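# Push home two marked drive blanks without disturbing rack

## Task

Check the work order image to see which two drive blanks are labelled PUSH HOME, then press each of them inward until it bottoms out and latches. Every other blank stays as it is. The rack is loose on the table: a small tilt is tolerated but any larger one fails the task, and the rack must finish in its original spot. A blank counts as done only if it stays seated once the robot lets go.

## Robot and tools

Robot: two 6-joint arms, left_arm and right_arm, each ending in a two-finger parallel gripper with its own wrist camera. Root links in the scene frame: left_arm at (-0.023, +0.237, 0) m, quat_wxyz (+1.000, 0, 0, -0.028); right_arm at (+0.031, -0.321, 0) m, quat_wxyz (+0.996, 0, 0, -0.092). The arm names are labels, not image sides.

Scene frame: origin on the table top midway between the arms, +x out over the table, +z up, left_arm on the +y side. Distances in metres, angles in radians.

execute_actions takes "actions", a list holding at most one item, and an optional boolean "pictures".
- Empty list []: commands nothing, returns the state plus all four camera images.
- Motion item {"rows": [...], "steps": n}: n from 5 to 15 control steps (default 15), each 1/30 s. rows is a list of 1 to 15 rows; row k is applied on step k and the final row repeats if rows run out. Every row is one list of 14 numbers covering both arms: left_arm waist, shoulder, elbow, wrist pitch, wrist yaw, wrist roll, gripper opening, then the same seven for right_arm. Always give all 14, even when one arm holds still (repeat its current values).
- The six joint numbers are absolute target angles in radians, in the same form as the Joint positions line, not offsets. Stated ranges per arm: waist -2.880..2.880, shoulder 0.000..3.142, elbow 0.000..3.019, wrist pitch -1.693..1.571, wrist yaw -1.571..1.571, wrist roll -2.094..2.094. True ends may differ by up to 0.019 rad. A target more than 0.019 past a stated end, and farther out than the current angle, gets the whole call rejected (nothing sent). Targets beyond the real end are clipped, reported as "joint sent to its limit"; missing that line does not prove more travel exists.
- Opening is an absolute value from -1 (closed) to +1 (fully open, pad gap 0.094 m).
- Wait item {"steps": n}, n up to 300, no rows: the robot continues toward the last target; counted from the previous result, with your reply time included.
- Pictures arrive only with an empty list or with "pictures": true.

Timing: each motion result is captured 5 steps before the motion ends; those remaining steps run while you compose the next reply, and the simulation keeps going during your thinking. Per step, each joint's target is held close to its measured angle (lead caps: waist 0.264, shoulder 0.32, elbow 0.276, wrist pitch 0.33, wrist yaw 0.186, wrist roll 0.522 rad), and if the targets would move the gripper more than 70 mm from where it is, all are scaled back. Big moves therefore take several calls. Arms stop chasing the target once nearly motionless (a blocked push counts) or when a step is HELD; a new action is needed to push farther.

Result lines: left_arm: ... | right_arm: ... give each gripper's end_effector_position (the point between the pads, about 1 cm behind the tips) and end_effector_quat_wxyz in the scene frame; accuracy falls off at long reach. Fingers point along the gripper's +z and close along its y. Joint positions / Joint velocities list each arm's six joints (rad, rad/s) then the pad gap (m, m/s). grip_measured is the finger opening on the command scale; readings can be off by about 1 mm. "joint command not followed" means a clearance check changed or blocked joint targets on some steps; HELD marks steps where your row was not fully sent. MOTOR HOT appears from 85 °C; at 100 °C the arm drops (OVER-TEMPERATURE FAULT). Some heat carries into the next scene.

Gripping: command an opening somewhat below grip_measured to hold something (about 0.03 below is firm). Pad force tops out near 50-62 N. For pushing, a closed gripper makes a compact tip.

zoom_image {"camera", "region": [x0, y0, x1, y1]}: enlarges part of the latest image from cam_high, cam_low, cam_left_wrist or cam_right_wrist (each 504x504, origin top-left, region at most 504x504). show_instructions (no arguments) shows the work order image naming the two blanks. read_manual gives only licence texts. finished_scene {"scene": 1 or 2} ends and grades the current scene permanently, then gives the next task; replying without any tool call ends everything.

Cautions: the rack is not anchored, so push each blank straight in along its slot, gently, and brace or watch the rack so it neither tips nor slides; it must stay in place. Stop pushing once the blank seats and latches, then withdraw and confirm it stays in without robot contact. Do not disturb the unmarked blanks. Keep the arms from colliding or pressing on each other, knock nothing off the table, and avoid slams, hard shoves and drops. Faster, smooth, low-effort motion is preferred.

Each tool is called in YAML: its name, and indented under it one key for each argument.

Reference images:

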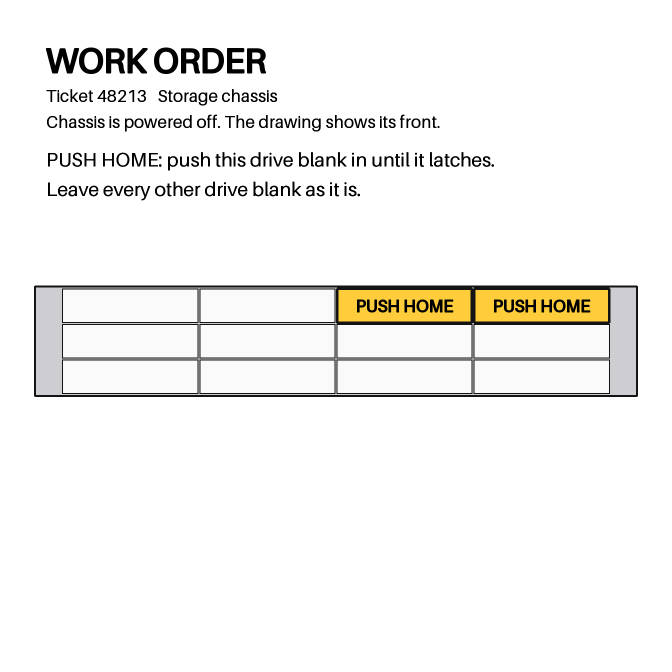

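## Session

execute_actions:
  actions: []

Scene clock: 0.00 s of 5100.00 s.
left_arm: end_effector_position=(+0.3041, -0.1301, +0.1448) grip_measured=+1.000 end_effector_quat_wxyz=(-0.004, -0.005, +1.000, +0.006) | right_arm: end_effector_position=(+0.3618, -0.4638, +0.1293) grip_measured=+1.000 end_effector_quat_wxyz=(+0.148, +0.878, +0.449, +0.081)
Joint positions: left_arm=[-0.787  1.675  1.384 -1.294 -0.003 -0.853  0.094] | right_arm=[-0.185  1.142  0.762 -0.861  0.075  1.814  0.094]
Joint velocities: left_arm=[ 0.005  0.005  0.017 -0.017 -0.007 -0.007  0.   ] | right_arm=[-0.015 -0.005  0.007 -0.012 -0.081 -0.007  0.   ]

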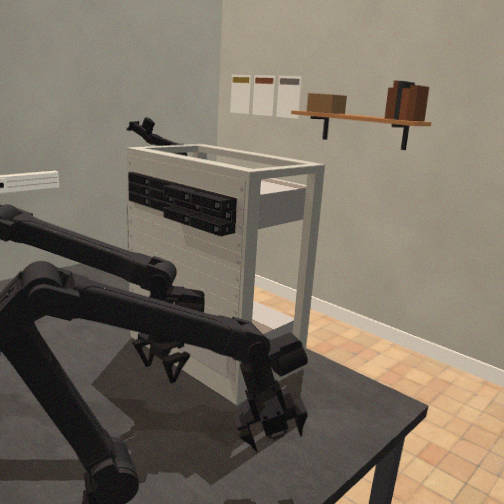

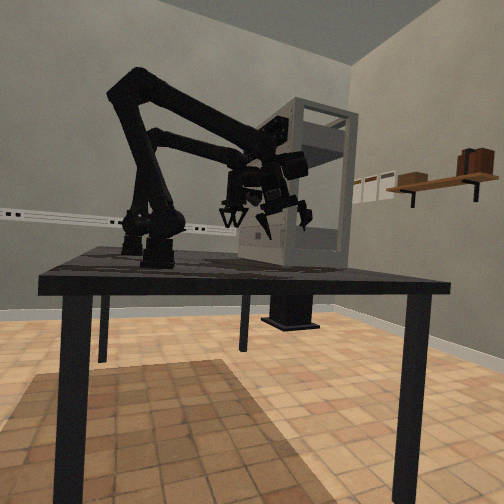

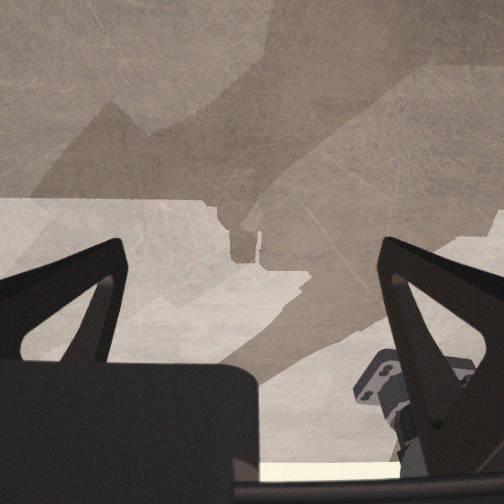

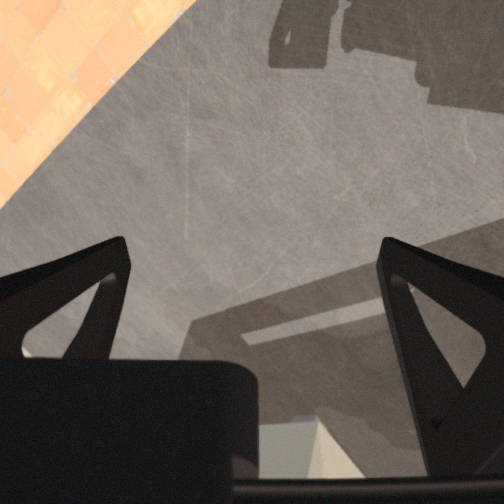

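execute_actions:
  actions:
    - {"rows":[[0.056,0.475,0.986,-1.3,0,0,1,0.0,0.475,0.986,-0.5,0,0,-1]]}

execute_actions:
  actions:
    - {"steps":60}

execute_actions:
  actions:
    - {"rows":[[0.056,0.475,0.986,-0.3,0,0,1,0.4,0.475,0.986,-0.3,0,0,-1]]}

execute_actions:
  actions:
    - {"steps":30}
  pictures: true

Scene clock: 0.77 s of 5100.00 s.
left_arm: end_effector_position=(+0.2932, +0.0512, +0.1518) grip_measured=+1.000 end_effector_quat_wxyz=(-0.013, +0.046, +0.999, +0.006) | right_arm: end_effector_position=(+0.4136, -0.4327, +0.2565) grip_measured=-0.985 end_effector_quat_wxyz=(+0.313, +0.733, +0.562, +0.221)
Joint positions: left_arm=[-0.473  1.362  1.05  -1.287  0.002 -0.437  0.094] | right_arm=[-0.089  0.916  0.806 -0.674  0.021  1.551  0.001]
Joint velocities: left_arm=[ 1.46  -1.265 -0.515  0.012 -0.051  1.253  0.   ] | right_arm=[ 0.249 -0.933  0.159  0.388 -0.11  -0.886 -0.003]
Steps of this call (steps 1 to 13: nothing new was sent; steps 14 to 23: the first 10 steps of this action). Readings (joint positions):
14: left_arm=[-0.781 1.668 1.371 -1.289 -0.001 -0.824] | right_arm=[-0.183 1.136 0.762 -0.849 0.068 1.795]
15: left_arm=[-0.771 1.647 1.339 -1.283 0.002 -0.783] | right_arm=[-0.177 1.126 0.762 -0.828 0.060 1.769]
17: left_arm=[-0.723 1.589 1.254 -1.283 0.002 -0.703] | right_arm=[-0.154 1.086 0.770 -0.780 0.046 1.717]
21: left_arm=[-0.568 1.444 1.098 -1.285 0.002 -0.529] | right_arm=[-0.107 0.978 0.794 -0.704 0.027 1.609]
23: the state above

Scene clock: 2.77 s of 5100.00 s.
left_arm: end_effector_position=(+0.2014, +0.2357, +0.3745) grip_measured=+1.000 end_effector_quat_wxyz=(+0.379, -0.004, +0.925, -0.002) | right_arm: end_effector_position=(+0.3204, -0.3792, +0.5446) grip_measured=-0.987 end_effector_quat_wxyz=(+0.701, +0.074, +0.706, -0.066)
Joint positions: left_arm=[ 0.052  0.479  0.983 -1.296 -0.002 -0.011  0.094] | right_arm=[-0.01   0.469  0.973 -0.512  0.003  0.012  0.001]
Joint velocities: left_arm=[-0.015 -0.005 -0.012  0.012  0.037 -0.051  0.   ] | right_arm=[-0.005 -0.005 -0.002 -0.007 -0.037  0.022 -0.001]
Kept back: nothing.
Steps of this call (steps 1 to 5: the last 5 steps of your previous action; steps 6 to 60: the robot went on to your last target). Readings (joint positions):
1: left_arm=[-0.423 1.319 1.033 -1.287 0.002 -0.396] | right_arm=[-0.081 0.884 0.812 -0.661 0.018 1.522]
2: left_arm=[-0.373 1.275 1.022 -1.287 0.002 -0.359] | right_arm=[-0.074 0.851 0.817 -0.650 0.016 1.492]
4: left_arm=[-0.272 1.182 1.008 -1.287 0.002 -0.295] | right_arm=[-0.063 0.783 0.827 -0.630 0.013 1.431]
8: left_arm=[-0.072 0.979 1.001 -1.287 0.000 -0.197] | right_arm=[-0.047 0.646 0.847 -0.598 0.010 1.289]
60: the state above
All arms were judged still, so your last target was given up. Only a new action makes them travel on or press farther. Fingers that are still opening or closing keep moving.

Scene clock: 3.10 s of 5100.00 s.
left_arm: end_effector_position=(+0.2747, +0.2354, +0.5718) grip_measured=+1.000 end_effector_quat_wxyz=(+0.744, -0.003, +0.668, -0.005) | right_arm: end_effector_position=(+0.3173, -0.2502, +0.5858) grip_measured=-0.987 end_effector_quat_wxyz=(+0.758, -0.076, +0.640, +0.097)
Joint positions: left_arm=[ 0.052  0.476  0.97  -0.387 -0.002 -0.011  0.094] | right_arm=[ 0.427  0.474  0.967 -0.323 -0.004  0.01   0.001]
Joint velocities: left_arm=[-0.005 -0.093  0.002  1.453 -0.022 -0.022  0.   ] | right_arm=[-0.161 -0.024 -0.007  0.007  0.007 -0.081  0.   ]
Steps of this call (steps 1 to 10: the first 10 steps of this action). Readings (joint positions):
1: left_arm=[0.052 0.477 0.979 -1.253 -0.002 -0.011] | right_arm=[0.008 0.469 0.970 -0.483 0.008 0.012]
2: left_arm=[0.052 0.475 0.971 -1.152 -0.002 -0.011] | right_arm=[0.065 0.471 0.967 -0.426 0.010 0.012]
4: left_arm=[0.052 0.477 0.970 -0.950 -0.002 -0.011] | right_arm=[0.233 0.474 0.967 -0.355 0.006 0.011]
8: left_arm=[0.052 0.477 0.970 -0.538 -0.002 -0.011] | right_arm=[0.432 0.474 0.967 -0.325 -0.004 0.010]
10: the state above

Scene clock: 4.10 s of 5100.00 s.
left_arm: end_effector_position=(+0.2713, +0.2354, +0.5890) grip_measured=+1.000 end_effector_quat_wxyz=(+0.767, -0.003, +0.642, -0.005) | right_arm: end_effector_position=(+0.3184, -0.2552, +0.5860) grip_measured=-0.987 end_effector_quat_wxyz=(+0.759, -0.070, +0.641, +0.090)
Joint positions: left_arm=[ 0.052  0.474  0.97  -0.319 -0.002 -0.011  0.094] | right_arm=[ 0.41   0.474  0.967 -0.323 -0.003  0.01   0.001]
Joint velocities: left_arm=[ 0.005 -0.005  0.002  0.012  0.022 -0.051  0.   ] | right_arm=[ 0.005  0.015  0.017 -0.007  0.081  0.007  0.001]
Kept back: nothing.
Steps of this call (steps 1 to 5: the last 5 steps of your previous action; steps 6 to 30: the robot went on to your last target). Readings (joint positions):
1: left_arm=[0.052 0.474 0.970 -0.351 -0.002 -0.011] | right_arm=[0.421 0.474 0.967 -0.323 -0.003 0.010]
2: left_arm=[0.052 0.474 0.970 -0.333 -0.002 -0.011] | right_arm=[0.416 0.474 0.967 -0.323 -0.003 0.010]
4: left_arm=[0.052 0.474 0.970 -0.321 -0.002 -0.011] | right_arm=[0.411 0.474 0.967 -0.323 -0.003 0.010]
8: left_arm=[0.052 0.474 0.970 -0.319 -0.002 -0.011] | right_arm=[0.410 0.474 0.967 -0.323 -0.003 0.010]
30: the state above
All arms were judged still, so your last target was given up. Only a new action makes them travel on or press farther. Fingers that are still opening or closing keep moving.

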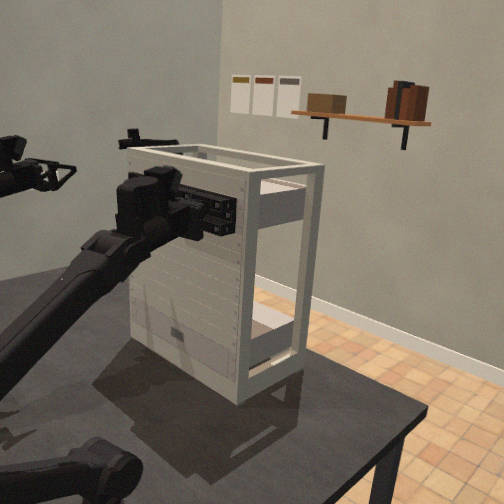

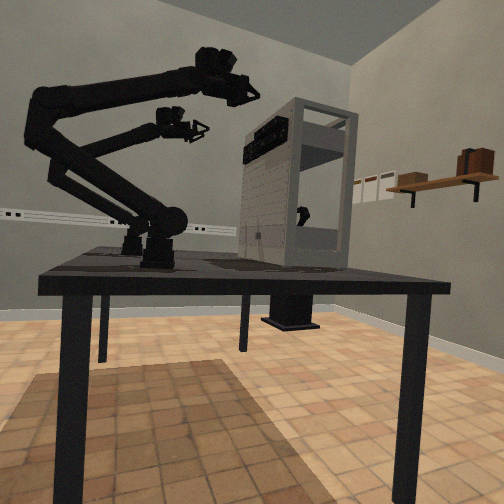

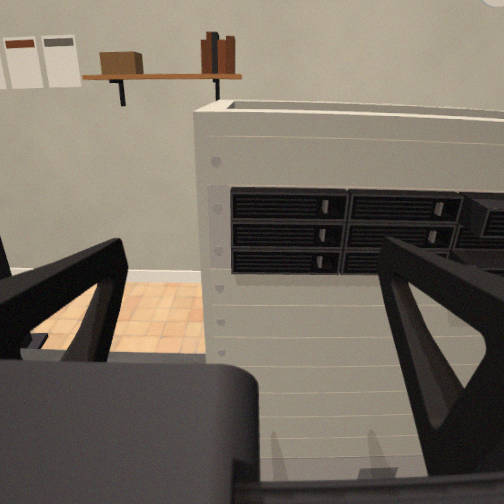

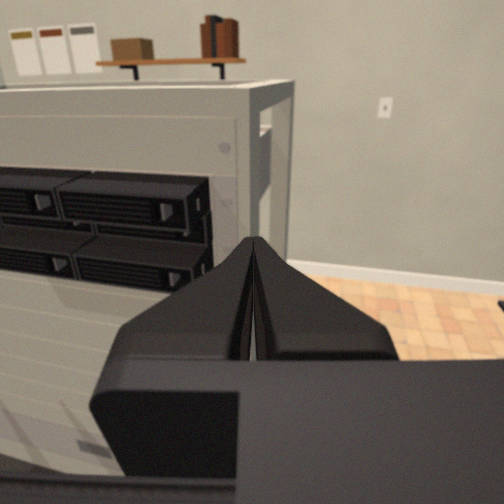

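execute_actions:
  actions:
    - {"rows":[[-0.2,1.3,2.5,-1.5,0,0,-1,0.985,0.843,1.087,-0.22,0.8,0,-1]]}

execute_actions:
  actions:
    - {"steps":40}

execute_actions:
  actions:
    - {"rows":[[-0.2,1.66,2.58,-1.49,0,0,-1,0.985,0.843,1.087,-0.22,0.8,0,-1]]}

execute_actions:
  actions:
    - {"steps":20}
  pictures: true

Scene clock: 5.47 s of 5100.00 s.
left_arm: end_effector_position=(+0.3967, +0.1294, +0.5417) grip_measured=-0.977 end_effector_quat_wxyz=(+0.491, +0.103, +0.863, -0.064) | right_arm: end_effector_position=(+0.4048, -0.1446, +0.5294) grip_measured=-0.987 end_effector_quat_wxyz=(+0.697, -0.019, +0.717, +0.010)
Joint positions: left_arm=[-0.194  1.025  1.509 -1.019 -0.001 -0.011  0.001] | right_arm=[ 0.884  0.831  1.045 -0.25   0.659  0.01   0.001]
Joint velocities: left_arm=[-0.063  2.242  1.878 -2.317  0.022  0.022 -0.003] | right_arm=[ 1.988  0.982  0.012 -0.022  2.41  -0.007 -0.   ]
Steps of this call (steps 1 to 31: nothing new was sent; steps 32 to 41: the first 10 steps of this action). Readings (joint positions):
32: left_arm=[0.040 0.485 0.984 -0.354 -0.006 -0.011] | right_arm=[0.421 0.485 0.969 -0.318 0.044 0.010]
33: left_arm=[0.003 0.513 1.023 -0.427 -0.007 -0.011] | right_arm=[0.453 0.507 0.982 -0.306 0.101 0.010]
35: left_arm=[-0.089 0.610 1.126 -0.564 -0.005 -0.011] | right_arm=[0.538 0.584 1.015 -0.283 0.205 0.010]
39: left_arm=[-0.185 0.876 1.377 -0.866 -0.001 -0.011] | right_arm=[0.749 0.757 1.045 -0.253 0.471 0.010]
41: the state above

Scene clock: 6.80 s of 5100.00 s.
left_arm: end_effector_position=(+0.3157, +0.1493, +0.8004) grip_measured=-0.979 end_effector_quat_wxyz=(+0.594, +0.096, +0.795, -0.078) | right_arm: end_effector_position=(+0.3872, -0.1264, +0.5307) grip_measured=-0.987 end_effector_quat_wxyz=(+0.700, -0.009, +0.715, -0.001)
Joint positions: left_arm=[-0.196  1.278  2.486 -1.493 -0.002 -0.01   0.001] | right_arm=[ 0.994  0.838  1.047 -0.24   0.798  0.008  0.001]
Joint velocities: left_arm=[ 0.015 -0.015  0.022 -0.012  0.066  0.022 -0.001] | right_arm=[ 0.005 -0.015 -0.012  0.007  0.022 -0.066 -0.001]
Kept back: nothing.
Steps of this call (steps 1 to 5: the last 5 steps of your previous action; steps 6 to 40: the robot went on to your last target). Readings (joint positions):
1: left_arm=[-0.195 1.105 1.583 -1.112 -0.001 -0.011] | right_arm=[0.942 0.860 1.045 -0.250 0.732 0.009]
2: left_arm=[-0.195 1.186 1.669 -1.221 -0.001 -0.011] | right_arm=[0.983 0.880 1.045 -0.250 0.767 0.009]
4: left_arm=[-0.195 1.320 1.809 -1.379 -0.001 -0.011] | right_arm=[1.016 0.893 1.045 -0.250 0.786 0.008]
8: left_arm=[-0.196 1.377 1.890 -1.445 -0.002 -0.010] | right_arm=[1.002 0.867 1.045 -0.245 0.797 0.008]
40: the state above

Scene clock: 7.13 s of 5100.00 s.
left_arm: end_effector_position=(+0.4134, +0.1242, +0.7519) grip_measured=-0.979 end_effector_quat_wxyz=(+0.542, +0.101, +0.832, -0.071) | right_arm: end_effector_position=(+0.3872, -0.1264, +0.5307) grip_measured=-0.987 end_effector_quat_wxyz=(+0.700, -0.009, +0.715, -0.001)
Joint positions: left_arm=[-0.196  1.453  2.531 -1.493 -0.002 -0.01   0.001] | right_arm=[ 0.994  0.838  1.047 -0.24   0.798  0.008  0.001]
Joint velocities: left_arm=[ 0.005  0.777 -0.007 -0.002 -0.037  0.022  0.   ] | right_arm=[-0.005 -0.005 -0.022 -0.012 -0.022  0.022  0.001]
Steps of this call (steps 1 to 10: the first 10 steps of this action). Readings (joint positions):
1: left_arm=[-0.196 1.283 2.490 -1.493 -0.002 -0.010] | right_arm=[0.994 0.838 1.047 -0.240 0.798 0.008]
2: left_arm=[-0.196 1.294 2.503 -1.493 -0.002 -0.010] | right_arm=[0.994 0.838 1.047 -0.240 0.798 0.008]
4: left_arm=[-0.196 1.324 2.523 -1.493 -0.002 -0.010] | right_arm=[0.994 0.838 1.047 -0.240 0.798 0.008]
8: left_arm=[-0.196 1.403 2.531 -1.493 -0.002 -0.010] | right_arm=[0.994 0.838 1.047 -0.240 0.798 0.008]
10: the state above

Scene clock: 7.80 s of 5100.00 s.
left_arm: end_effector_position=(+0.5385, +0.0920, +0.6451) grip_measured=-0.979 end_effector_quat_wxyz=(+0.452, +0.107, +0.884, -0.059) | right_arm: end_effector_position=(+0.3872, -0.1264, +0.5307) grip_measured=-0.987 end_effector_quat_wxyz=(+0.700, -0.009, +0.715, -0.001)
Joint positions: left_arm=[-0.196  1.68   2.54  -1.484 -0.002 -0.01   0.001] | right_arm=[ 0.994  0.838  1.047 -0.24   0.798  0.008  0.001]
Joint velocities: left_arm=[-0.024 -0.054  0.027 -0.022  0.022  0.022  0.001] | right_arm=[ 0.005  0.005 -0.007 -0.002  0.022  0.022 -0.   ]
Kept back: nothing.
Steps of this call (steps 1 to 5: the last 5 steps of your previous action; steps 6 to 20: the robot went on to your last target). Readings (joint positions):
1: left_arm=[-0.196 1.480 2.531 -1.493 -0.002 -0.010] | right_arm=[0.994 0.838 1.047 -0.240 0.798 0.008]
2: left_arm=[-0.196 1.508 2.531 -1.493 -0.002 -0.010] | right_arm=[0.994 0.838 1.047 -0.240 0.798 0.008]
4: left_arm=[-0.196 1.569 2.534 -1.493 -0.002 -0.010] | right_arm=[0.994 0.838 1.047 -0.240 0.798 0.008]
8: left_arm=[-0.196 1.679 2.538 -1.493 -0.002 -0.010] | right_arm=[0.994 0.838 1.047 -0.240 0.798 0.008]
20: the state above

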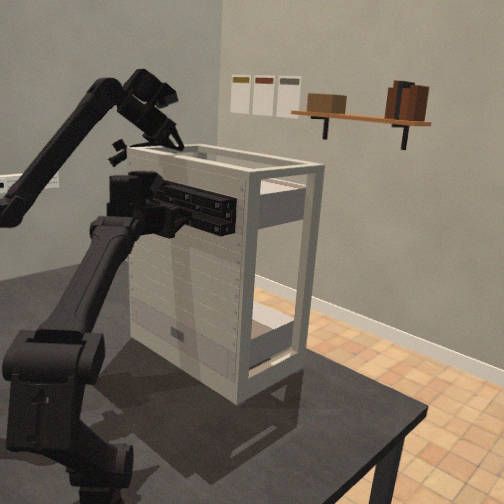

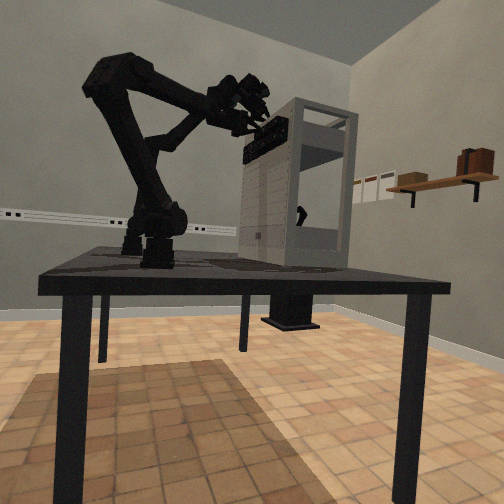

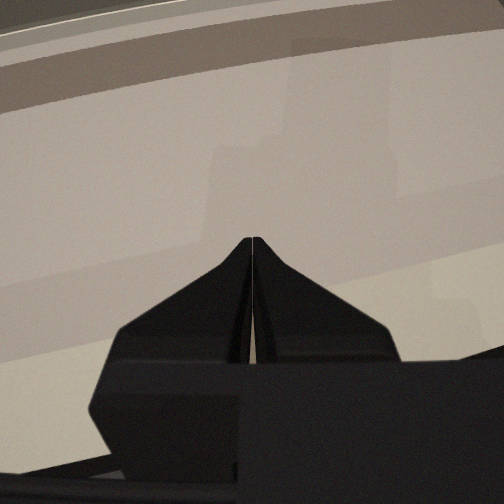

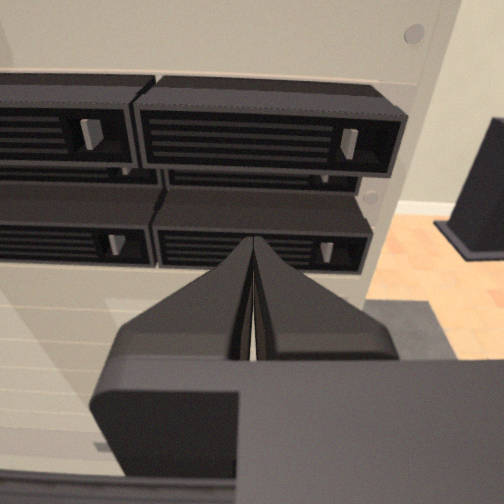

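execute_actions:
  actions:
    - {"rows":[[-0.2,1.67,2.58,-1.51,0,0,-1,0.98,0.843,1.11,-0.22,0.79,0,-1],[-0.2,1.67,2.58,-1.53,0,0,-1,0.97,0.85,1.13,-0.22,0.78,0,-1],[-0.2,1.67,2.58,-1.55,0,0,-1,0.96,0.86,1.15,-0.22,0.77,0,-1],[-0.2,1.67,2.58,-1.57,0,0,-1,0.95,0.87,1.15,-0.22,0.76,0,-1],[-0.2,1.67,2.58,-1.59,0,0,-1,0.94,0.88,1.15,-0.22,0.75,0,-1],[-0.2,1.67,2.58,-1.61,0,0,-1,0.93,0.888,1.15,-0.22,0.75,0,-1]]}

execute_actions:
  actions:
    - {"steps":12}
  pictures: true

Scene clock: 8.47 s of 5100.00 s.
left_arm: end_effector_position=(+0.5199, +0.0968, +0.6364) grip_measured=-0.979 end_effector_quat_wxyz=(+0.419, +0.109, +0.900, -0.054) | right_arm: end_effector_position=(+0.4036, -0.1340, +0.5584) grip_measured=-0.987 end_effector_quat_wxyz=(+0.709, +0.006, +0.705, +0.004)
Joint positions: left_arm=[-0.196  1.675  2.555 -1.578 -0.002 -0.01   0.001] | right_arm=[ 0.937  0.872  1.117 -0.236  0.754  0.008  0.001]
Joint velocities: left_arm=[-0.005 -0.044  0.037 -0.129 -0.066 -0.051  0.001] | right_arm=[-0.083  0.054 -0.007  0.012  0.022 -0.007  0.001]
Steps of this call (steps 1 to 10: the robot went on to your last target; steps 11 to 20: the first 10 steps of this action). Readings (joint positions):
11: left_arm=[-0.196 1.677 2.540 -1.487 -0.002 -0.010] | right_arm=[0.994 0.838 1.048 -0.240 0.796 0.008]
12: left_arm=[-0.196 1.677 2.540 -1.496 -0.002 -0.010] | right_arm=[0.993 0.839 1.052 -0.240 0.790 0.008]
14: left_arm=[-0.196 1.677 2.540 -1.527 -0.002 -0.010] | right_arm=[0.984 0.846 1.073 -0.240 0.771 0.008]
18: left_arm=[-0.196 1.677 2.552 -1.565 -0.002 -0.010] | right_arm=[0.947 0.867 1.115 -0.237 0.754 0.008]
20: the state above

Scene clock: 8.87 s of 5100.00 s.
left_arm: end_effector_position=(+0.5184, +0.0972, +0.6365) grip_measured=-0.979 end_effector_quat_wxyz=(+0.418, +0.109, +0.900, -0.054) | right_arm: end_effector_position=(+0.4061, -0.1323, +0.5558) grip_measured=-0.987 end_effector_quat_wxyz=(+0.708, +0.004, +0.707, +0.003)
Joint positions: left_arm=[-0.196  1.673  2.556 -1.583 -0.002 -0.01   0.001] | right_arm=[ 0.935  0.878  1.117 -0.236  0.753  0.008  0.001]
Joint velocities: left_arm=[ 0.005 -0.015 -0.007  0.007 -0.037 -0.007 -0.   ] | right_arm=[ 0.005 -0.015 -0.007 -0.012 -0.066 -0.022 -0.001]
Kept back: nothing.
Steps of this call (steps 1 to 5: the last 5 steps of your previous action; steps 6 to 12: the robot went on to your last target). Readings (joint positions):
1: left_arm=[-0.196 1.673 2.555 -1.581 -0.002 -0.010] | right_arm=[0.935 0.874 1.117 -0.236 0.754 0.008]
2: left_arm=[-0.196 1.673 2.555 -1.583 -0.002 -0.010] | right_arm=[0.935 0.876 1.117 -0.236 0.754 0.008]
4: left_arm=[-0.196 1.673 2.556 -1.583 -0.002 -0.010] | right_arm=[0.935 0.878 1.117 -0.236 0.753 0.008]
8: left_arm=[-0.196 1.673 2.556 -1.583 -0.002 -0.010] | right_arm=[0.935 0.878 1.117 -0.236 0.753 0.008]
12: the state above

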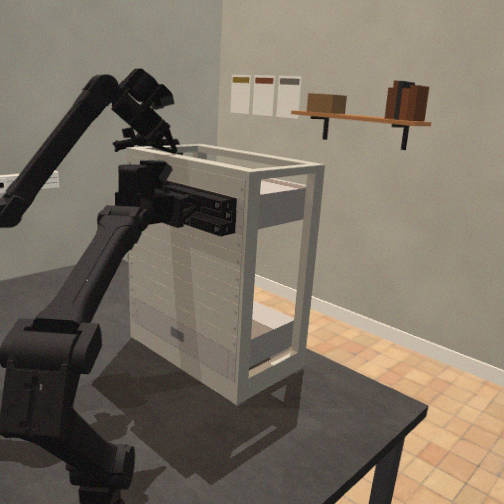

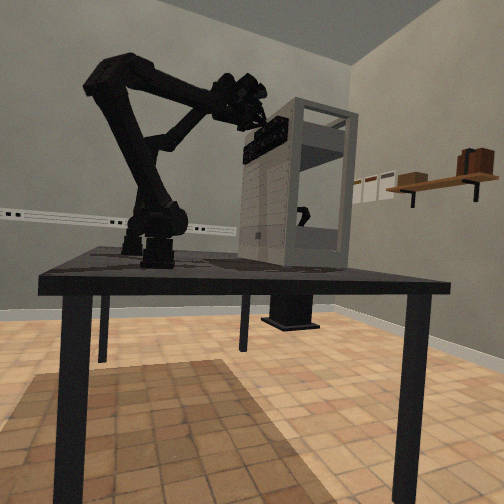

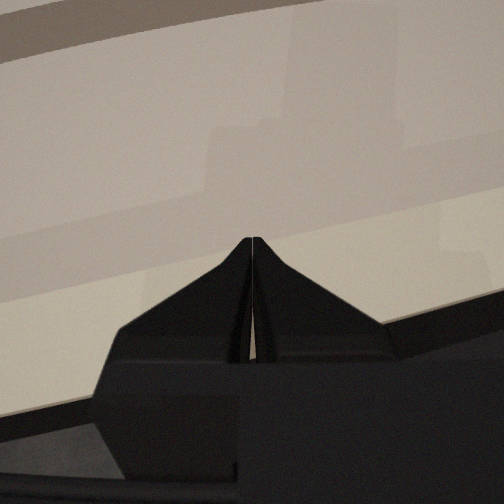

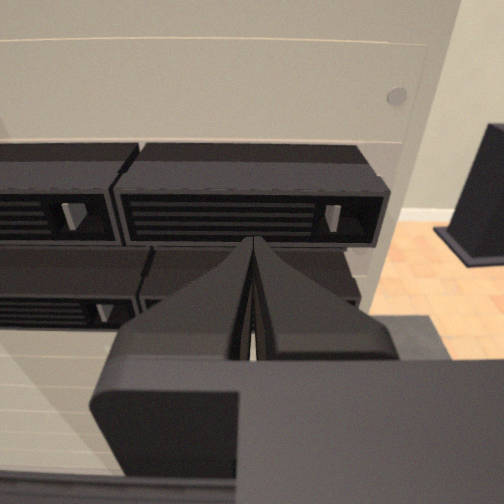

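execute_actions:
  actions:
    - {"rows":[[-0.2,1.67,2.62,-1.61,0,0,-1,0.92,0.90,1.16,-0.215,0.74,0,-1],[-0.2,1.68,2.65,-1.61,0,0,-1,0.91,0.91,1.165,-0.21,0.73,0,-1],[-0.2,1.69,2.67,-1.61,0,0,-1,0.90,0.92,1.17,-0.205,0.72,0,-1],[-0.2,1.70,2.68,-1.61,0,0,-1,0.89,0.93,1.175,-0.2,0.71,0,-1],[-0.2,1.71,2.68,-1.61,0,0,-1,0.88,0.94,1.18,-0.195,0.70,0,-1],[-0.2,1.72,2.68,-1.61,0,0,-1,0.87,0.95,1.187,-0.19,0.69,0,-1],[-0.2,1.73,2.68,-1.61,0,0,-1,0.86,0.96,1.194,-0.185,0.68,0,-1],[-0.2,1.74,2.68,-1.61,0,0,-1,0.86,0.96,1.194,-0.185,0.68,0,-1],[-0.2,1.75,2.68,-1.63,0,0,-1,0.86,0.96,1.194,-0.185,0.68,0,-1],[-0.2,1.76,2.67,-1.65,0,0,-1,0.86,0.96,1.194,-0.185,0.68,0,-1],[-0.2,1.77,2.65,-1.67,0,0,-1,0.86,0.96,1.194,-0.185,0.68,0,-1]]}

execute_actions:
  actions:
    - {"steps":15}
  pictures: true

Scene clock: 9.57 s of 5100.00 s.
left_arm: end_effector_position=(+0.5138, +0.0984, +0.6560) grip_measured=-0.979 end_effector_quat_wxyz=(+0.434, +0.108, +0.893, -0.056) | right_arm: end_effector_position=(+0.4335, -0.1266, +0.5566) grip_measured=-0.987 end_effector_quat_wxyz=(+0.708, -0.001, +0.706, +0.008)
Joint positions: left_arm=[-0.196  1.7    2.65  -1.615 -0.002 -0.01   0.001] | right_arm=[ 0.881  0.939  1.15  -0.208  0.684  0.008  0.001]
Joint velocities: left_arm=[-0.015  0.122  0.042 -0.339 -0.095 -0.095 -0.   ] | right_arm=[-0.015  0.034  0.017  0.032 -0.051  0.007 -0.001]
Steps of this call (steps 1 to 11: the robot went on to your last target; steps 12 to 21: the first 10 steps of this action). Readings (joint positions):
12: left_arm=[-0.196 1.673 2.561 -1.586 -0.002 -0.010] | right_arm=[0.935 0.879 1.117 -0.236 0.749 0.008]
13: left_arm=[-0.196 1.675 2.567 -1.593 -0.002 -0.010] | right_arm=[0.934 0.881 1.118 -0.236 0.741 0.008]
15: left_arm=[-0.196 1.683 2.597 -1.603 -0.002 -0.010] | right_arm=[0.925 0.890 1.122 -0.230 0.721 0.008]
19: left_arm=[-0.196 1.693 2.642 -1.604 -0.002 -0.010] | right_arm=[0.887 0.930 1.144 -0.212 0.686 0.008]
21: the state above

Scene clock: 10.07 s of 5100.00 s.
left_arm: end_effector_position=(+0.5230, +0.0960, +0.6359) grip_measured=-0.979 end_effector_quat_wxyz=(+0.408, +0.110, +0.905, -0.053) | right_arm: end_effector_position=(+0.4337, -0.1265, +0.5565) grip_measured=-0.987 end_effector_quat_wxyz=(+0.708, -0.001, +0.706, +0.008)
Joint positions: left_arm=[-0.196  1.729  2.653 -1.646 -0.002 -0.009  0.001] | right_arm=[ 0.881  0.939  1.15  -0.208  0.684  0.008  0.001]
Joint velocities: left_arm=[ 0.005 -0.015 -0.007  0.002 -0.007  0.022  0.   ] | right_arm=[-0.024 -0.005  0.007 -0.012 -0.037 -0.066  0.001]
Kept back: nothing.
Steps of this call (steps 1 to 5: the last 5 steps of your previous action; steps 6 to 15: the robot went on to your last target). Readings (joint positions):
1: left_arm=[-0.196 1.705 2.650 -1.628 -0.002 -0.010] | right_arm=[0.881 0.939 1.150 -0.208 0.684 0.008]
2: left_arm=[-0.196 1.711 2.650 -1.642 -0.002 -0.010] | right_arm=[0.881 0.939 1.150 -0.208 0.684 0.008]
4: left_arm=[-0.196 1.728 2.653 -1.650 -0.002 -0.010] | right_arm=[0.881 0.939 1.150 -0.208 0.684 0.008]
8: left_arm=[-0.196 1.729 2.653 -1.646 -0.002 -0.010] | right_arm=[0.881 0.939 1.150 -0.208 0.684 0.008]
15: the state above

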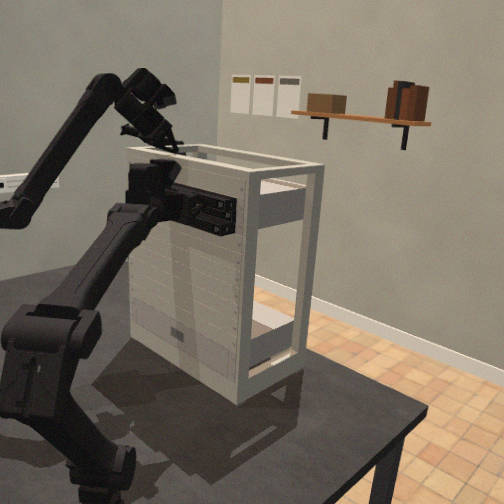

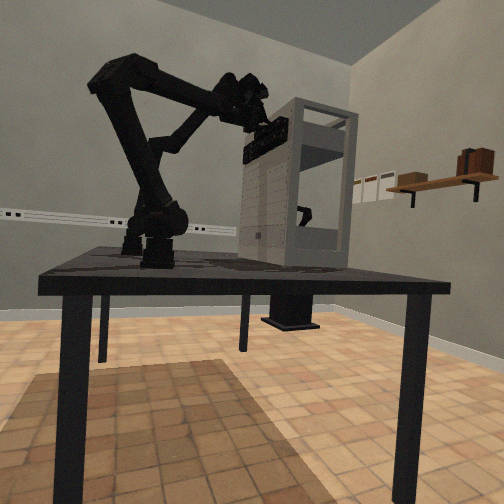

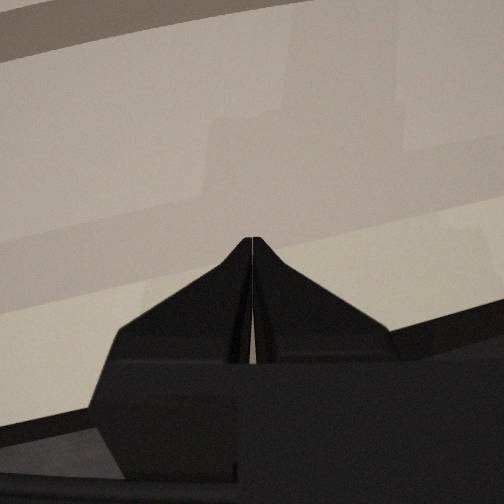

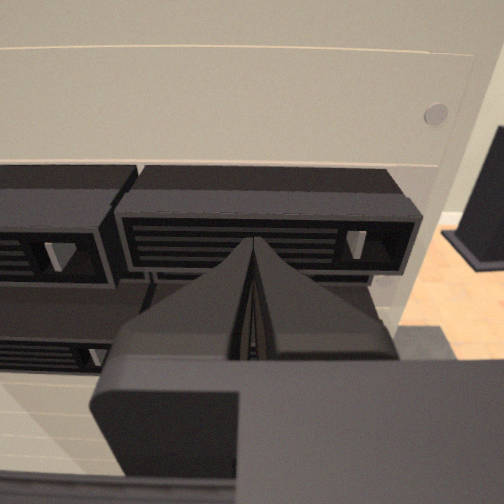

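execute_actions:
  actions:
    - {"rows":[[-0.2,1.76,2.6,-1.69,0,0,-1,0.85,0.97,1.2,-0.18,0.67,0,-1],[-0.2,1.76,2.6,-1.69,0,0,-1,0.84,0.98,1.206,-0.175,0.66,0,-1],[-0.2,1.76,2.6,-1.69,0,0,-1,0.83,0.99,1.212,-0.17,0.65,0,-1],[-0.2,1.76,2.6,-1.69,0,0,-1,0.82,1.0,1.218,-0.165,0.64,0,-1],[-0.2,1.76,2.6,-1.69,0,0,-1,0.81,1.01,1.224,-0.16,0.63,0,-1],[-0.2,1.76,2.6,-1.69,0,0,-1,0.80,1.02,1.23,-0.155,0.62,0,-1],[-0.2,1.76,2.6,-1.69,0,0,-1,0.79,1.03,1.237,-0.15,0.62,0,-1],[-0.2,1.76,2.6,-1.69,0,0,-1,0.78,1.04,1.244,-0.15,0.62,0,-1]]}

execute_actions:
  actions:
    - {"steps":15}
  pictures: true

Scene clock: 10.63 s of 5100.00 s.
left_arm: end_effector_position=(+0.5233, +0.0958, +0.6349) grip_measured=-0.979 end_effector_quat_wxyz=(+0.408, +0.110, +0.905, -0.053) | right_arm: end_effector_position=(+0.4597, -0.1257, +0.5598) grip_measured=-0.988 end_effector_quat_wxyz=(+0.709, -0.003, +0.705, +0.012)
Joint positions: left_arm=[-0.196  1.726  2.644 -1.641 -0.001 -0.009  0.001] | right_arm=[ 0.828  0.992  1.186 -0.185  0.622  0.008  0.001]
Joint velocities: left_arm=[-0.015 -0.015 -0.037 -0.012 -0.007  0.007 -0.   ] | right_arm=[ 0.005 -0.054  0.012 -0.007 -0.11   0.022  0.001]
Steps of this call (steps 1 to 7: the robot went on to your last target; steps 8 to 17: the first 10 steps of this action). Readings (joint positions):
8: left_arm=[-0.196 1.729 2.650 -1.646 -0.002 -0.009] | right_arm=[0.880 0.939 1.150 -0.207 0.681 0.008]
9: left_arm=[-0.196 1.728 2.648 -1.644 -0.002 -0.009] | right_arm=[0.878 0.939 1.150 -0.207 0.675 0.008]
11: left_arm=[-0.196 1.727 2.645 -1.642 -0.002 -0.009] | right_arm=[0.867 0.945 1.154 -0.205 0.655 0.008]
15: left_arm=[-0.196 1.726 2.644 -1.642 -0.002 -0.009] | right_arm=[0.831 0.984 1.179 -0.188 0.621 0.008]
17: the state above

Scene clock: 11.13 s of 5100.00 s.
left_arm: end_effector_position=(+0.5231, +0.0959, +0.6348) grip_measured=-0.979 end_effector_quat_wxyz=(+0.408, +0.110, +0.905, -0.053) | right_arm: end_effector_position=(+0.4594, -0.1255, +0.5602) grip_measured=-0.988 end_effector_quat_wxyz=(+0.710, -0.003, +0.704, +0.013)
Joint positions: left_arm=[-0.196  1.725  2.643 -1.641 -0.001 -0.009  0.001] | right_arm=[ 0.828  0.992  1.186 -0.185  0.62   0.008  0.001]
Joint velocities: left_arm=[ 0.005  0.005  0.017  0.012  0.051 -0.007 -0.001] | right_arm=[-0.005 -0.005 -0.002 -0.002 -0.022  0.022  0.   ]
Kept back: nothing.
Steps of this call (steps 1 to 5: the last 5 steps of your previous action; steps 6 to 15: the robot went on to your last target). Readings (joint positions):
1: left_arm=[-0.196 1.725 2.643 -1.641 -0.001 -0.009] | right_arm=[0.828 0.992 1.186 -0.185 0.620 0.008]
2: left_arm=[-0.196 1.725 2.643 -1.641 -0.001 -0.009] | right_arm=[0.828 0.992 1.186 -0.185 0.620 0.008]
4: left_arm=[-0.196 1.725 2.643 -1.641 -0.001 -0.009] | right_arm=[0.828 0.992 1.186 -0.185 0.620 0.008]
8: left_arm=[-0.196 1.725 2.643 -1.641 -0.001 -0.009] | right_arm=[0.828 0.992 1.186 -0.185 0.620 0.008]
15: the state above
All arms were judged still, so your last target was given up. Only a new action makes them travel on or press farther. Fingers that are still opening or closing keep moving.

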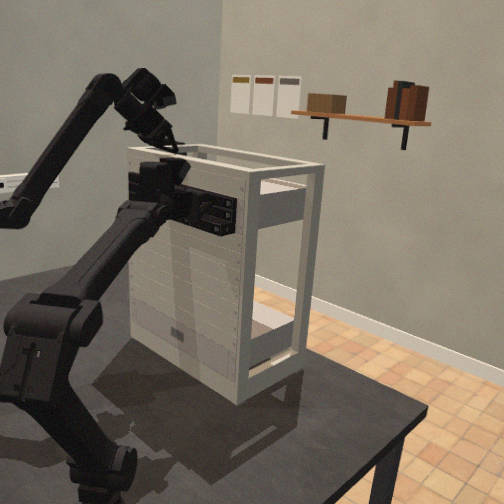

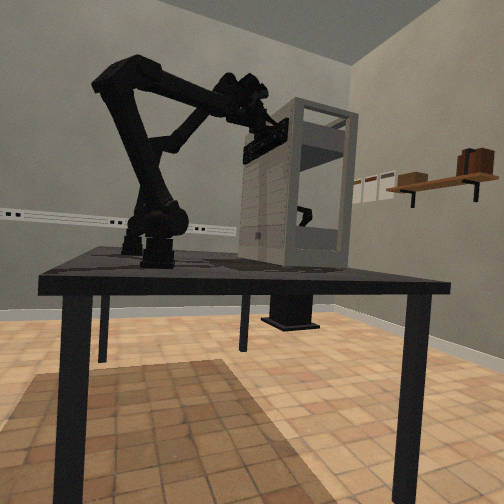

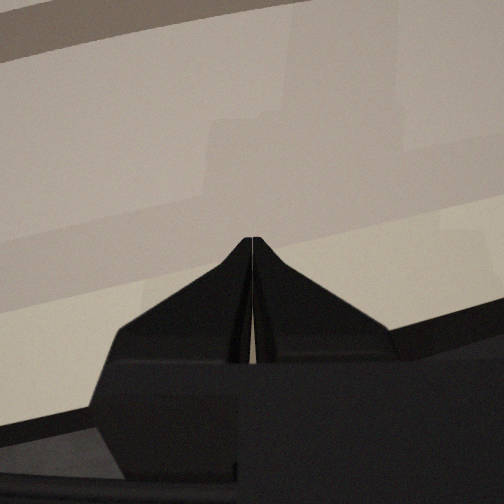

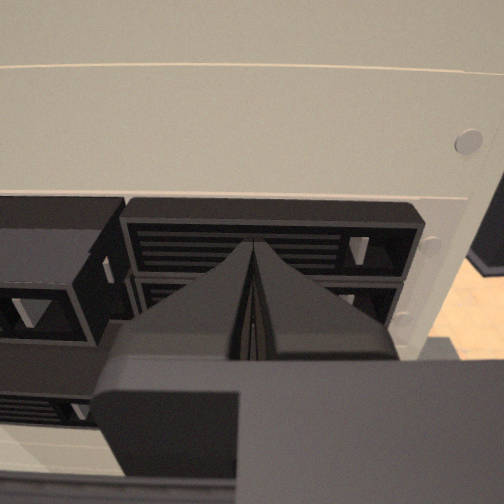

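At the latch probably; add force via shoulder and waist.

execute_actions:
  actions:
    - {"rows":[[-0.2,1.76,2.56,-1.69,0,0,-1,0.775,1.05,1.22,-0.17,0.63,0,-1],[-0.2,1.76,2.56,-1.69,0,0,-1,0.77,1.06,1.22,-0.17,0.63,0,-1],[-0.2,1.76,2.56,-1.69,0,0,-1,0.77,1.07,1.22,-0.17,0.63,0,-1],[-0.2,1.76,2.56,-1.69,0,0,-1,0.765,1.08,1.22,-0.17,0.63,0,-1],[-0.2,1.76,2.56,-1.69,0,0,-1,0.76,1.09,1.22,-0.17,0.63,0,-1]]}
  pictures: true

Scene clock: 11.63 s of 5100.00 s.
left_arm: end_effector_position=(+0.5232, +0.0958, +0.6339) grip_measured=-0.979 end_effector_quat_wxyz=(+0.410, +0.111, +0.904, -0.053) | right_arm: end_effector_position=(+0.4603, -0.1256, +0.5590) grip_measured=-0.988 end_effector_quat_wxyz=(+0.709, -0.002, +0.705, +0.011)
Joint positions: left_arm=[-0.196  1.712  2.616 -1.623 -0.001 -0.008  0.001] | right_arm=[ 0.828  0.994  1.186 -0.185  0.624  0.008  0.001]
Joint velocities: left_arm=[ 0.005 -0.005  0.012  0.007 -0.022 -0.051 -0.001] | right_arm=[-0.005  0.005 -0.012 -0.017 -0.081 -0.051 -0.   ]
Steps of this call (steps 1 to 5: nothing new was sent; steps 6 to 15: the first 10 steps of this action). Readings (joint positions):
6: left_arm=[-0.196 1.724 2.637 -1.639 -0.001 -0.009] | right_arm=[0.828 0.992 1.186 -0.185 0.621 0.008]
7: left_arm=[-0.196 1.718 2.628 -1.631 -0.001 -0.008] | right_arm=[0.828 0.992 1.186 -0.185 0.622 0.008]
9: left_arm=[-0.196 1.713 2.618 -1.625 -0.001 -0.008] | right_arm=[0.828 0.994 1.186 -0.185 0.623 0.008]
13: left_arm=[-0.196 1.712 2.616 -1.623 -0.001 -0.008] | right_arm=[0.828 0.994 1.186 -0.185 0.624 0.008]
15: the state above

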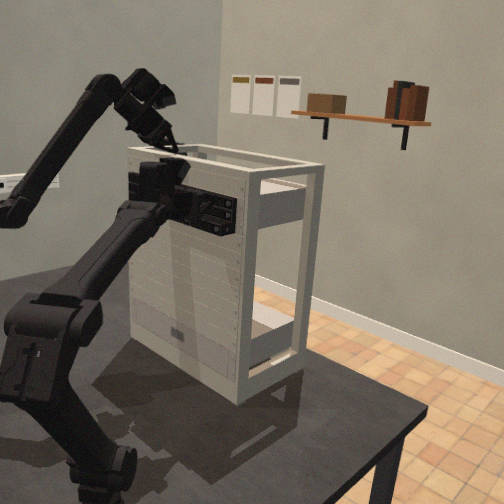

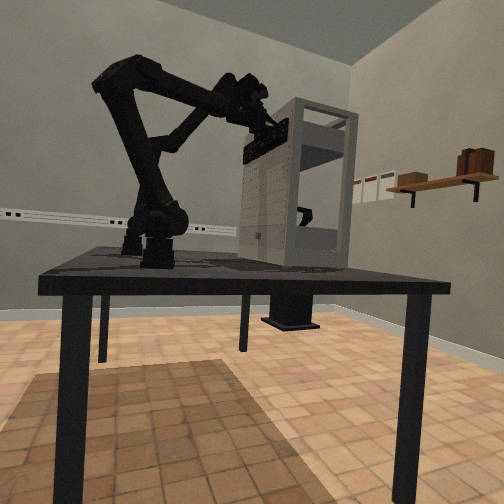

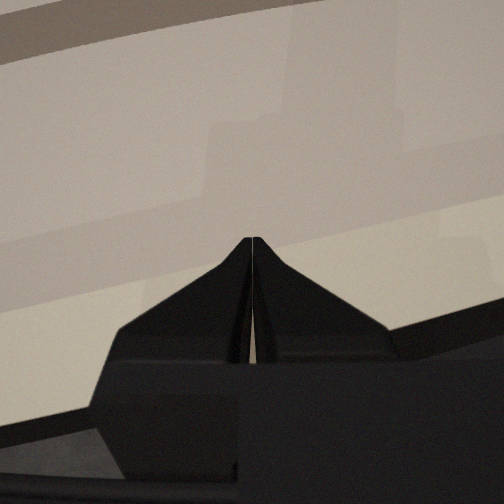

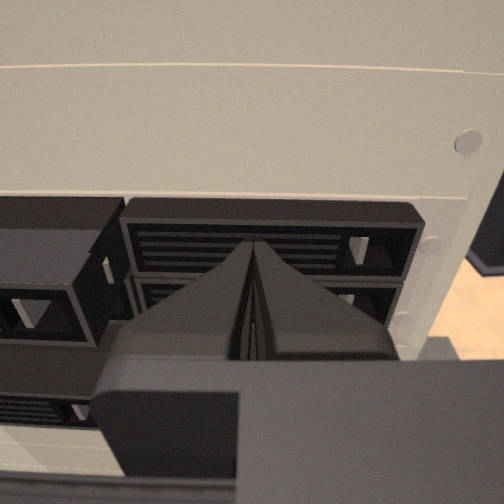

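zoom_image:
  camera: "cam_high"
  region: [180,170,260,250]

Region (180, 170, 260, 250) of cam_high's 504x504 image, scaled by 6.300, with more detail than that image has.

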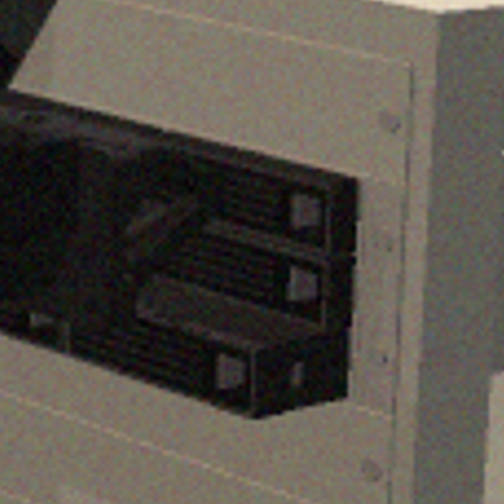

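execute_actions:
  actions:
    - {"rows":[[-0.2,1.75,2.6,-1.67,0,0,-1,0.83,0.99,1.2,-0.17,0.65,0,-1],[-0.2,1.75,2.6,-1.67,0,0,-1,0.86,0.96,1.18,-0.19,0.68,0,-1],[-0.2,1.75,2.6,-1.67,0,0,-1,0.89,0.93,1.16,-0.2,0.71,0,-1],[-0.2,1.75,2.6,-1.67,0,0,-1,0.92,0.90,1.14,-0.22,0.74,0,-1],[-0.2,1.75,2.6,-1.67,0,0,-1,0.96,0.86,1.13,-0.22,0.77,0,-1]]}

execute_actions:
  actions:
    - {"rows":[[-0.2,1.75,2.6,-1.67,0,0,-1,1.01,0.88,1.16,-0.2,0.8,0,-1],[-0.2,1.75,2.6,-1.67,0,0,-1,1.06,0.91,1.18,-0.19,0.83,0,-1],[-0.2,1.75,2.6,-1.67,0,0,-1,1.1,0.94,1.2,-0.18,0.86,0,-1],[-0.2,1.75,2.6,-1.67,0,0,-1,1.14,0.97,1.22,-0.17,0.89,0,-1],[-0.2,1.75,2.6,-1.67,0,0,-1,1.17,1.0,1.24,-0.16,0.92,0,-1],[-0.2,1.75,2.6,-1.67,0,0,-1,1.17,1.03,1.26,-0.15,0.95,0,-1],[-0.2,1.75,2.6,-1.67,0,0,-1,1.17,1.06,1.27,-0.14,0.98,0,-1],[-0.2,1.75,2.6,-1.67,0,0,-1,1.17,1.085,1.27,-0.14,0.98,0,-1]]}

execute_actions:
  actions:
    - {"steps":15}
  pictures: true

Scene clock: 12.60 s of 5100.00 s.
left_arm: end_effector_position=(+0.5229, +0.0959, +0.6349) grip_measured=-0.979 end_effector_quat_wxyz=(+0.411, +0.111, +0.903, -0.053) | right_arm: end_effector_position=(+0.3947, -0.1288, +0.5689) grip_measured=-0.988 end_effector_quat_wxyz=(+0.719, +0.010, +0.694, +0.021)
Joint positions: left_arm=[-0.196  1.712  2.617 -1.622 -0.001 -0.008  0.001] | right_arm=[ 0.966  0.861  1.118 -0.208  0.765  0.008  0.001]
Joint velocities: left_arm=[-0.015 -0.005  0.007  0.002 -0.051 -0.081 -0.001] | right_arm=[ 0.112 -0.386 -0.002 -0.002 -0.007 -0.066 -0.001]
Steps of this call (steps 1 to 5: the last 5 steps of your previous action; steps 6 to 15: the robot went on to your last target; steps 16 to 19: nothing new was sent; steps 20 to 29: the first 10 steps of this action). Readings (joint positions):
20: left_arm=[-0.196 1.712 2.617 -1.622 -0.001 -0.008] | right_arm=[0.832 0.990 1.186 -0.185 0.629 0.008]
21: left_arm=[-0.196 1.712 2.617 -1.622 -0.001 -0.008] | right_arm=[0.836 0.989 1.185 -0.185 0.653 0.008]
23: left_arm=[-0.196 1.712 2.617 -1.622 -0.001 -0.008] | right_arm=[0.854 0.973 1.171 -0.188 0.711 0.008]
27: left_arm=[-0.196 1.712 2.617 -1.622 -0.001 -0.008] | right_arm=[0.943 0.889 1.119 -0.208 0.765 0.008]
29: the state above

Scene clock: 13.10 s of 5100.00 s.
left_arm: end_effector_position=(+0.5229, +0.0959, +0.6349) grip_measured=-0.979 end_effector_quat_wxyz=(+0.411, +0.111, +0.903, -0.053) | right_arm: end_effector_position=(+0.3902, -0.0251, +0.5681) grip_measured=-0.988 end_effector_quat_wxyz=(+0.712, +0.000, +0.702, +0.021)
Joint positions: left_arm=[-0.196  1.712  2.617 -1.622 -0.001 -0.008  0.001] | right_arm=[ 1.185  1.061  1.245 -0.157  0.971  0.008  0.001]
Joint velocities: left_arm=[-0.005 -0.005 -0.017 -0.007 -0.007  0.022 -0.   ] | right_arm=[ 0.063  0.65  -0.002  0.046  0.066 -0.081 -0.   ]
Steps of this call (steps 1 to 5: the last 5 steps of your previous action; steps 6 to 15: the first 10 steps of this action). Readings (joint positions):
6: left_arm=[-0.196 1.712 2.617 -1.622 -0.001 -0.008] | right_arm=[0.969 0.845 1.118 -0.208 0.782 0.008]
7: left_arm=[-0.196 1.712 2.617 -1.622 -0.001 -0.008] | right_arm=[0.979 0.852 1.122 -0.208 0.808 0.008]
9: left_arm=[-0.196 1.712 2.617 -1.622 -0.001 -0.008] | right_arm=[1.029 0.883 1.143 -0.204 0.867 0.008]
13: left_arm=[-0.196 1.712 2.617 -1.622 -0.001 -0.008] | right_arm=[1.164 1.006 1.227 -0.168 0.965 0.008]
15: the state above

Scene clock: 13.60 s of 5100.00 s.
left_arm: end_effector_position=(+0.5229, +0.0959, +0.6349) grip_measured=-0.979 end_effector_quat_wxyz=(+0.411, +0.111, +0.903, -0.053) | right_arm: end_effector_position=(+0.3972, -0.0169, +0.5562) grip_measured=-0.988 end_effector_quat_wxyz=(+0.707, -0.005, +0.707, +0.010)
Joint positions: left_arm=[-0.196  1.712  2.617 -1.622 -0.001 -0.008  0.001] | right_arm=[ 1.183  1.089  1.244 -0.157  0.977  0.008  0.001]
Joint velocities: left_arm=[-0.005 -0.015 -0.017 -0.012 -0.037 -0.037 -0.001] | right_arm=[-0.015  0.005  0.002  0.002 -0.037 -0.051  0.   ]
Kept back: nothing.
Steps of this call (steps 1 to 5: the last 5 steps of your previous action; steps 6 to 15: the robot went on to your last target). Readings (joint positions):
1: left_arm=[-0.196 1.712 2.617 -1.622 -0.001 -0.008] | right_arm=[1.185 1.080 1.245 -0.157 0.972 0.008]
2: left_arm=[-0.196 1.712 2.617 -1.622 -0.001 -0.008] | right_arm=[1.184 1.096 1.244 -0.157 0.974 0.008]
4: left_arm=[-0.196 1.712 2.617 -1.622 -0.001 -0.008] | right_arm=[1.183 1.111 1.244 -0.157 0.974 0.008]
8: left_arm=[-0.196 1.712 2.617 -1.622 -0.001 -0.008] | right_arm=[1.183 1.103 1.244 -0.157 0.977 0.008]
15: the state above

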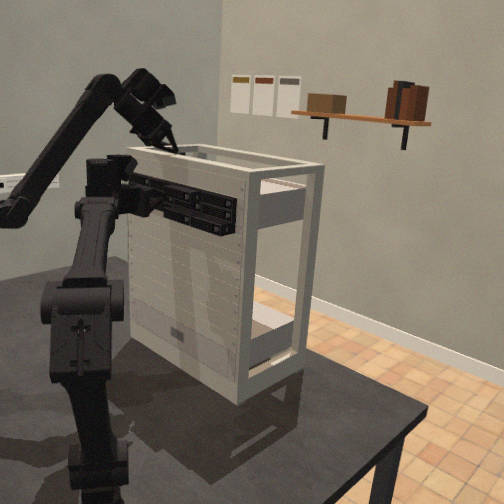

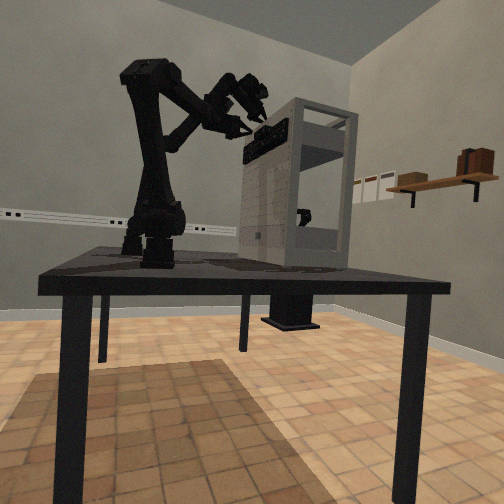

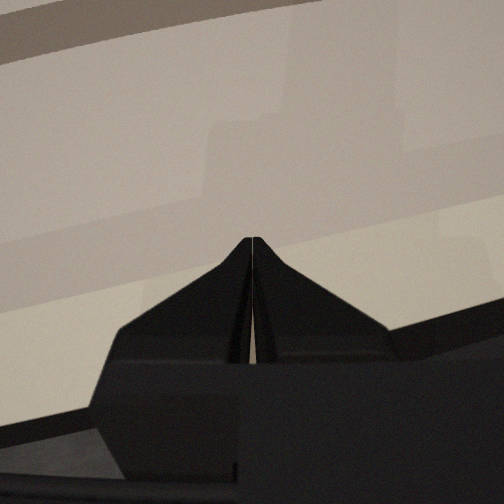

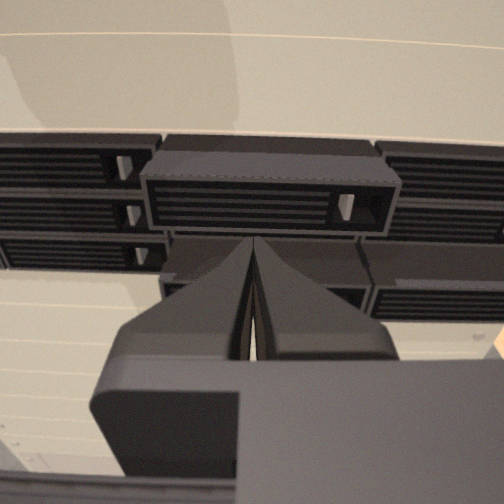

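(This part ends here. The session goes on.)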